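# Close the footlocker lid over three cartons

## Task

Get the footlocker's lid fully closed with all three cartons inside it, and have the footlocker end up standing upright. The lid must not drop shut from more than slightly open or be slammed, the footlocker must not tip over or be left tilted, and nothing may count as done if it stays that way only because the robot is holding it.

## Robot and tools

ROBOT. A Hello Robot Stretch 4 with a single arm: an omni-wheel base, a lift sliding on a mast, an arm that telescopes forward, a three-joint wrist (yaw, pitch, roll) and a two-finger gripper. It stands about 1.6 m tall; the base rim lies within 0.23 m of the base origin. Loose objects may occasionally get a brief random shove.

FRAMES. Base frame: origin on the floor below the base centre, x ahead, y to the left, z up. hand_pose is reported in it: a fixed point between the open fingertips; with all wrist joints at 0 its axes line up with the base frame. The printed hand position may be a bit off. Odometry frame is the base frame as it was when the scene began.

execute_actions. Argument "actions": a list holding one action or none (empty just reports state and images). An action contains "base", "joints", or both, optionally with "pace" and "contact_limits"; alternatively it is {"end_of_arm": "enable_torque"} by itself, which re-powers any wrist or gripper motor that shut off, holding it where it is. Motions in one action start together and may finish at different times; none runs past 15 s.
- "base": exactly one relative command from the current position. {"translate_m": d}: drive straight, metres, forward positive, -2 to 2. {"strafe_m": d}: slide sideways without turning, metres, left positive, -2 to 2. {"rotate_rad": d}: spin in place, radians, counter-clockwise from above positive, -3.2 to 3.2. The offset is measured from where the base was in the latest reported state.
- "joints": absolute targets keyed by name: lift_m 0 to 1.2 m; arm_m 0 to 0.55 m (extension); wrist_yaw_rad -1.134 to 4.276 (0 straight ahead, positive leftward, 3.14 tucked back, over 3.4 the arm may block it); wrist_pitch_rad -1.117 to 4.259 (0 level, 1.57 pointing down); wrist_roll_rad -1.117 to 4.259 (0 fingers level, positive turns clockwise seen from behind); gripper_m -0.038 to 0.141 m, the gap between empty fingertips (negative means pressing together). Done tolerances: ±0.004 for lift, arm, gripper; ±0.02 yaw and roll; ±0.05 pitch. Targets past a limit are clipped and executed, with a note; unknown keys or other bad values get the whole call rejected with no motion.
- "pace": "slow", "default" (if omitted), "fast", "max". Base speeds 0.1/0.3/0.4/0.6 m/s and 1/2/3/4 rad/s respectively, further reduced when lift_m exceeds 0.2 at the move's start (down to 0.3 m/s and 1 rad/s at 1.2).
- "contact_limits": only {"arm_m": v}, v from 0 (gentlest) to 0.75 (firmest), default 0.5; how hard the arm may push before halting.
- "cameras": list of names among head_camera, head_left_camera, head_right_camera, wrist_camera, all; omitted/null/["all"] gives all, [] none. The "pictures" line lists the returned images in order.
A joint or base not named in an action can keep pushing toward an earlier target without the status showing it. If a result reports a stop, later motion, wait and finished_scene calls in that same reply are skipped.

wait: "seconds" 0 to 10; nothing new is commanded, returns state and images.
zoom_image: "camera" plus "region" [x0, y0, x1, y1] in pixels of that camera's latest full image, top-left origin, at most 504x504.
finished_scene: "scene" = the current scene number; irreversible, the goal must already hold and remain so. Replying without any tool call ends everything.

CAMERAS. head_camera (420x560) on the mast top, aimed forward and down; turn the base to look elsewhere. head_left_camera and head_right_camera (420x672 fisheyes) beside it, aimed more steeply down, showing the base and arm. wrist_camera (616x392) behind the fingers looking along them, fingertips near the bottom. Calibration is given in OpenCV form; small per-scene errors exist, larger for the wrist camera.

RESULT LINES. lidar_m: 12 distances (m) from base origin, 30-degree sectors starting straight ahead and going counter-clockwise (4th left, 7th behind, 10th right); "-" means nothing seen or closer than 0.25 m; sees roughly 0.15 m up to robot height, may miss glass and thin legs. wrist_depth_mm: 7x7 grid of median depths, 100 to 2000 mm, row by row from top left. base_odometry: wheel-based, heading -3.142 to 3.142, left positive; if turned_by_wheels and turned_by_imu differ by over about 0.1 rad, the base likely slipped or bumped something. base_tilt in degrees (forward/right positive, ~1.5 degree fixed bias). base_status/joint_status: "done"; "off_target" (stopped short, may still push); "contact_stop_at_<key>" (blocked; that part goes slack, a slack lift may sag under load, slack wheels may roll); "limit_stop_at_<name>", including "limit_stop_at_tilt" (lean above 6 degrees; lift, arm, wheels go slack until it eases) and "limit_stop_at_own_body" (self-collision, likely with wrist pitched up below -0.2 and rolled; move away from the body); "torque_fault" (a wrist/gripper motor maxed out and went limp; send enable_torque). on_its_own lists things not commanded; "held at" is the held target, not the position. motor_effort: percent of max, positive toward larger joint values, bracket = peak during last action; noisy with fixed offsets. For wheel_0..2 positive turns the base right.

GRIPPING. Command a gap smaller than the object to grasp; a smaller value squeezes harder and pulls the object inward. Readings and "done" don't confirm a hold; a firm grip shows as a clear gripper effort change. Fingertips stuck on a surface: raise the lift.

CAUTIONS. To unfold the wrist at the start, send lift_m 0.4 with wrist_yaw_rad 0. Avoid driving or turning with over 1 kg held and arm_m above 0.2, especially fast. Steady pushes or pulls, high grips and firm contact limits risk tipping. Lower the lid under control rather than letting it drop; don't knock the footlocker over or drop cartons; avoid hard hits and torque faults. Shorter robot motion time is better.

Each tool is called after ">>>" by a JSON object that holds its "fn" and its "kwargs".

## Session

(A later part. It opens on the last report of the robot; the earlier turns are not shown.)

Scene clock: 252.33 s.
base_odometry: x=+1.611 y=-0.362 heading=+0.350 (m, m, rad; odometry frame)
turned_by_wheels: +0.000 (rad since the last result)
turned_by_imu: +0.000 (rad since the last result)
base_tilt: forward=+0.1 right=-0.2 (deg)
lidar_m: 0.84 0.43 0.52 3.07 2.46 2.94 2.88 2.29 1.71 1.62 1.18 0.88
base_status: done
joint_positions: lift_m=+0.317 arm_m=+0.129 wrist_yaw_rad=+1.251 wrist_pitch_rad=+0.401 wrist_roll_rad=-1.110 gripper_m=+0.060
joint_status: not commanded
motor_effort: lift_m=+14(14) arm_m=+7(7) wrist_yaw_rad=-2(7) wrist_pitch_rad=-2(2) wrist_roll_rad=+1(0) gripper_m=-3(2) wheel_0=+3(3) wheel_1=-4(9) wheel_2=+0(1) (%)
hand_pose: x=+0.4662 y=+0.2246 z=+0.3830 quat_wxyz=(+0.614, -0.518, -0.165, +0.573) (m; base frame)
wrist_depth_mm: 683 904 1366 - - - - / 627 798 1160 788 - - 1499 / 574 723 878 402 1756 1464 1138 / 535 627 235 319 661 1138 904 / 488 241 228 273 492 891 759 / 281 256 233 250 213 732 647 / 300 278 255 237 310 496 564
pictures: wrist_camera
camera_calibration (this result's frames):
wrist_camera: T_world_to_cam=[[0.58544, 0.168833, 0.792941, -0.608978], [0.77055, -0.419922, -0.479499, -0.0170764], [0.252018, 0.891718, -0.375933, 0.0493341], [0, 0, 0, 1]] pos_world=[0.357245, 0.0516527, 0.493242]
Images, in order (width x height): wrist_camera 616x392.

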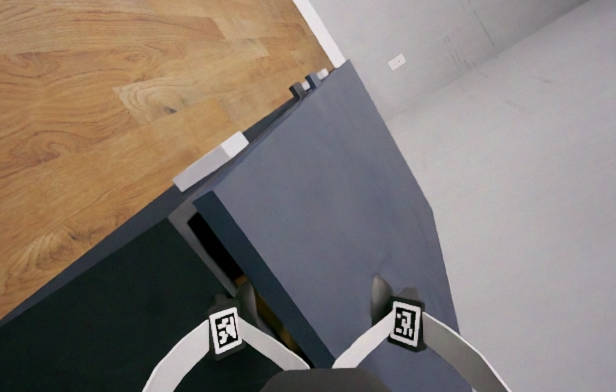

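>>> {"fn": "execute_actions", "kwargs": {"actions": [{"base":{"strafe_m":-0.004},"pace":"slow"}], "cameras": ["wrist_camera"]}}

Scene clock: 254.87 s.
base_odometry: x=+1.613 y=-0.365 heading=+0.350 (m, m, rad; odometry frame)
turned_by_wheels: +0.000 (rad since the last result)
turned_by_imu: +0.000 (rad since the last result)
base_tilt: forward=+0.3 right=-0.4 (deg)
lidar_m: 0.83 0.41 0.50 3.06 2.50 2.92 2.88 2.31 1.69 1.61 1.22 0.90
base_status: done
joint_positions: lift_m=+0.317 arm_m=+0.129 wrist_yaw_rad=+1.248 wrist_pitch_rad=+0.405 wrist_roll_rad=-1.110 gripper_m=+0.060
joint_status: not commanded
motor_effort: lift_m=+14(15) arm_m=+7(7) wrist_yaw_rad=+7(8) wrist_pitch_rad=-14(12) wrist_roll_rad=+2(0) gripper_m=-2(4) wheel_0=+2(7) wheel_1=-5(7) wheel_2=+0(1) (%)
hand_pose: x=+0.4668 y=+0.2237 z=+0.3820 quat_wxyz=(+0.614, -0.519, -0.163, +0.572) (m; base frame)
wrist_depth_mm: 668 904 1366 - - - - / 615 798 1138 798 - - 1464 / 569 723 878 436 1708 1464 1118 / 530 621 254 359 691 1118 891 / 480 248 235 306 517 878 741 / 289 265 220 266 212 723 647 / 312 289 270 250 332 496 564
pictures: wrist_camera
camera_calibration (this result's frames):
wrist_camera: T_world_to_cam=[[0.586755, 0.169925, 0.791735, -0.608708], [0.7688, -0.423941, -0.47877, -0.0169551], [0.254294, 0.889607, -0.379387, 0.0503381], [0, 0, 0, 1]] pos_world=[0.357397, 0.0514657, 0.492916]
Images, in order (width x height): wrist_camera 616x392.

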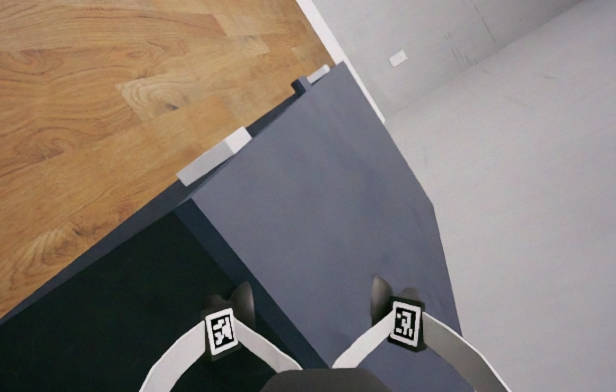

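>>> {"fn": "execute_actions", "kwargs": {"actions": [{"base":{"strafe_m":-0.08}}], "cameras": ["wrist_camera","head_camera"]}}

Scene clock: 257.87 s.
base_odometry: x=+1.640 y=-0.440 heading=+0.350 (m, m, rad; odometry frame)
turned_by_wheels: +0.000 (rad since the last result)
turned_by_imu: +0.000 (rad since the last result)
base_tilt: forward=+0.3 right=-0.3 (deg)
lidar_m: 0.83 0.48 0.51 3.16 2.59 2.97 2.87 2.22 1.62 1.51 1.21 0.87
base_status: done
joint_positions: lift_m=+0.317 arm_m=+0.129 wrist_yaw_rad=+1.250 wrist_pitch_rad=+0.402 wrist_roll_rad=-1.110 gripper_m=+0.060
joint_status: not commanded
motor_effort: lift_m=+15(15) arm_m=+8(7) wrist_yaw_rad=+1(7) wrist_pitch_rad=-6(12) wrist_roll_rad=+2(0) gripper_m=-2(4) wheel_0=+2(10) wheel_1=-3(12) wheel_2=+0(0) (%)
hand_pose: x=+0.4664 y=+0.2243 z=+0.3825 quat_wxyz=(+0.614, -0.518, -0.164, +0.573) (m; base frame)
wrist_depth_mm: 683 891 1366 - - - - / 627 809 1138 991 - - 1464 / 574 723 866 436 1576 1537 1118 / 530 621 307 362 699 1118 904 / 492 351 329 324 525 904 750 / 410 382 222 336 213 723 647 / 430 413 377 345 351 500 564
pictures: head_camera, wrist_camera
camera_calibration (this result's frames):
wrist_camera: T_world_to_cam=[[0.585845, 0.16964, 0.792469, -0.608801], [0.770064, -0.42126, -0.479105, -0.0171692], [0.252561, 0.890933, -0.377427, 0.0498854], [0, 0, 0, 1]] pos_world=[0.357285, 0.0515995, 0.493058]
Images, in order (width x height): head_camera 420x560, wrist_camera 616x392.

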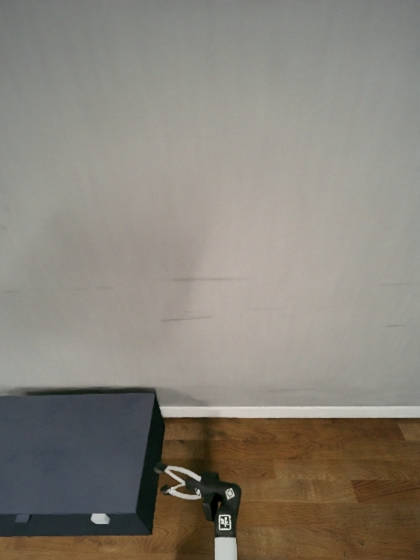

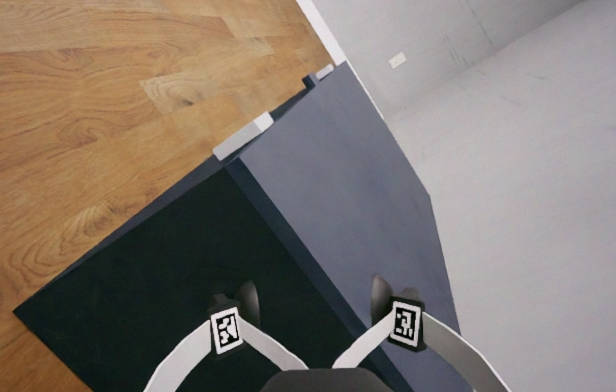

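>>> {"fn": "finished_scene", "kwargs": {"scene": 1}}

The scene is finished: the task was done.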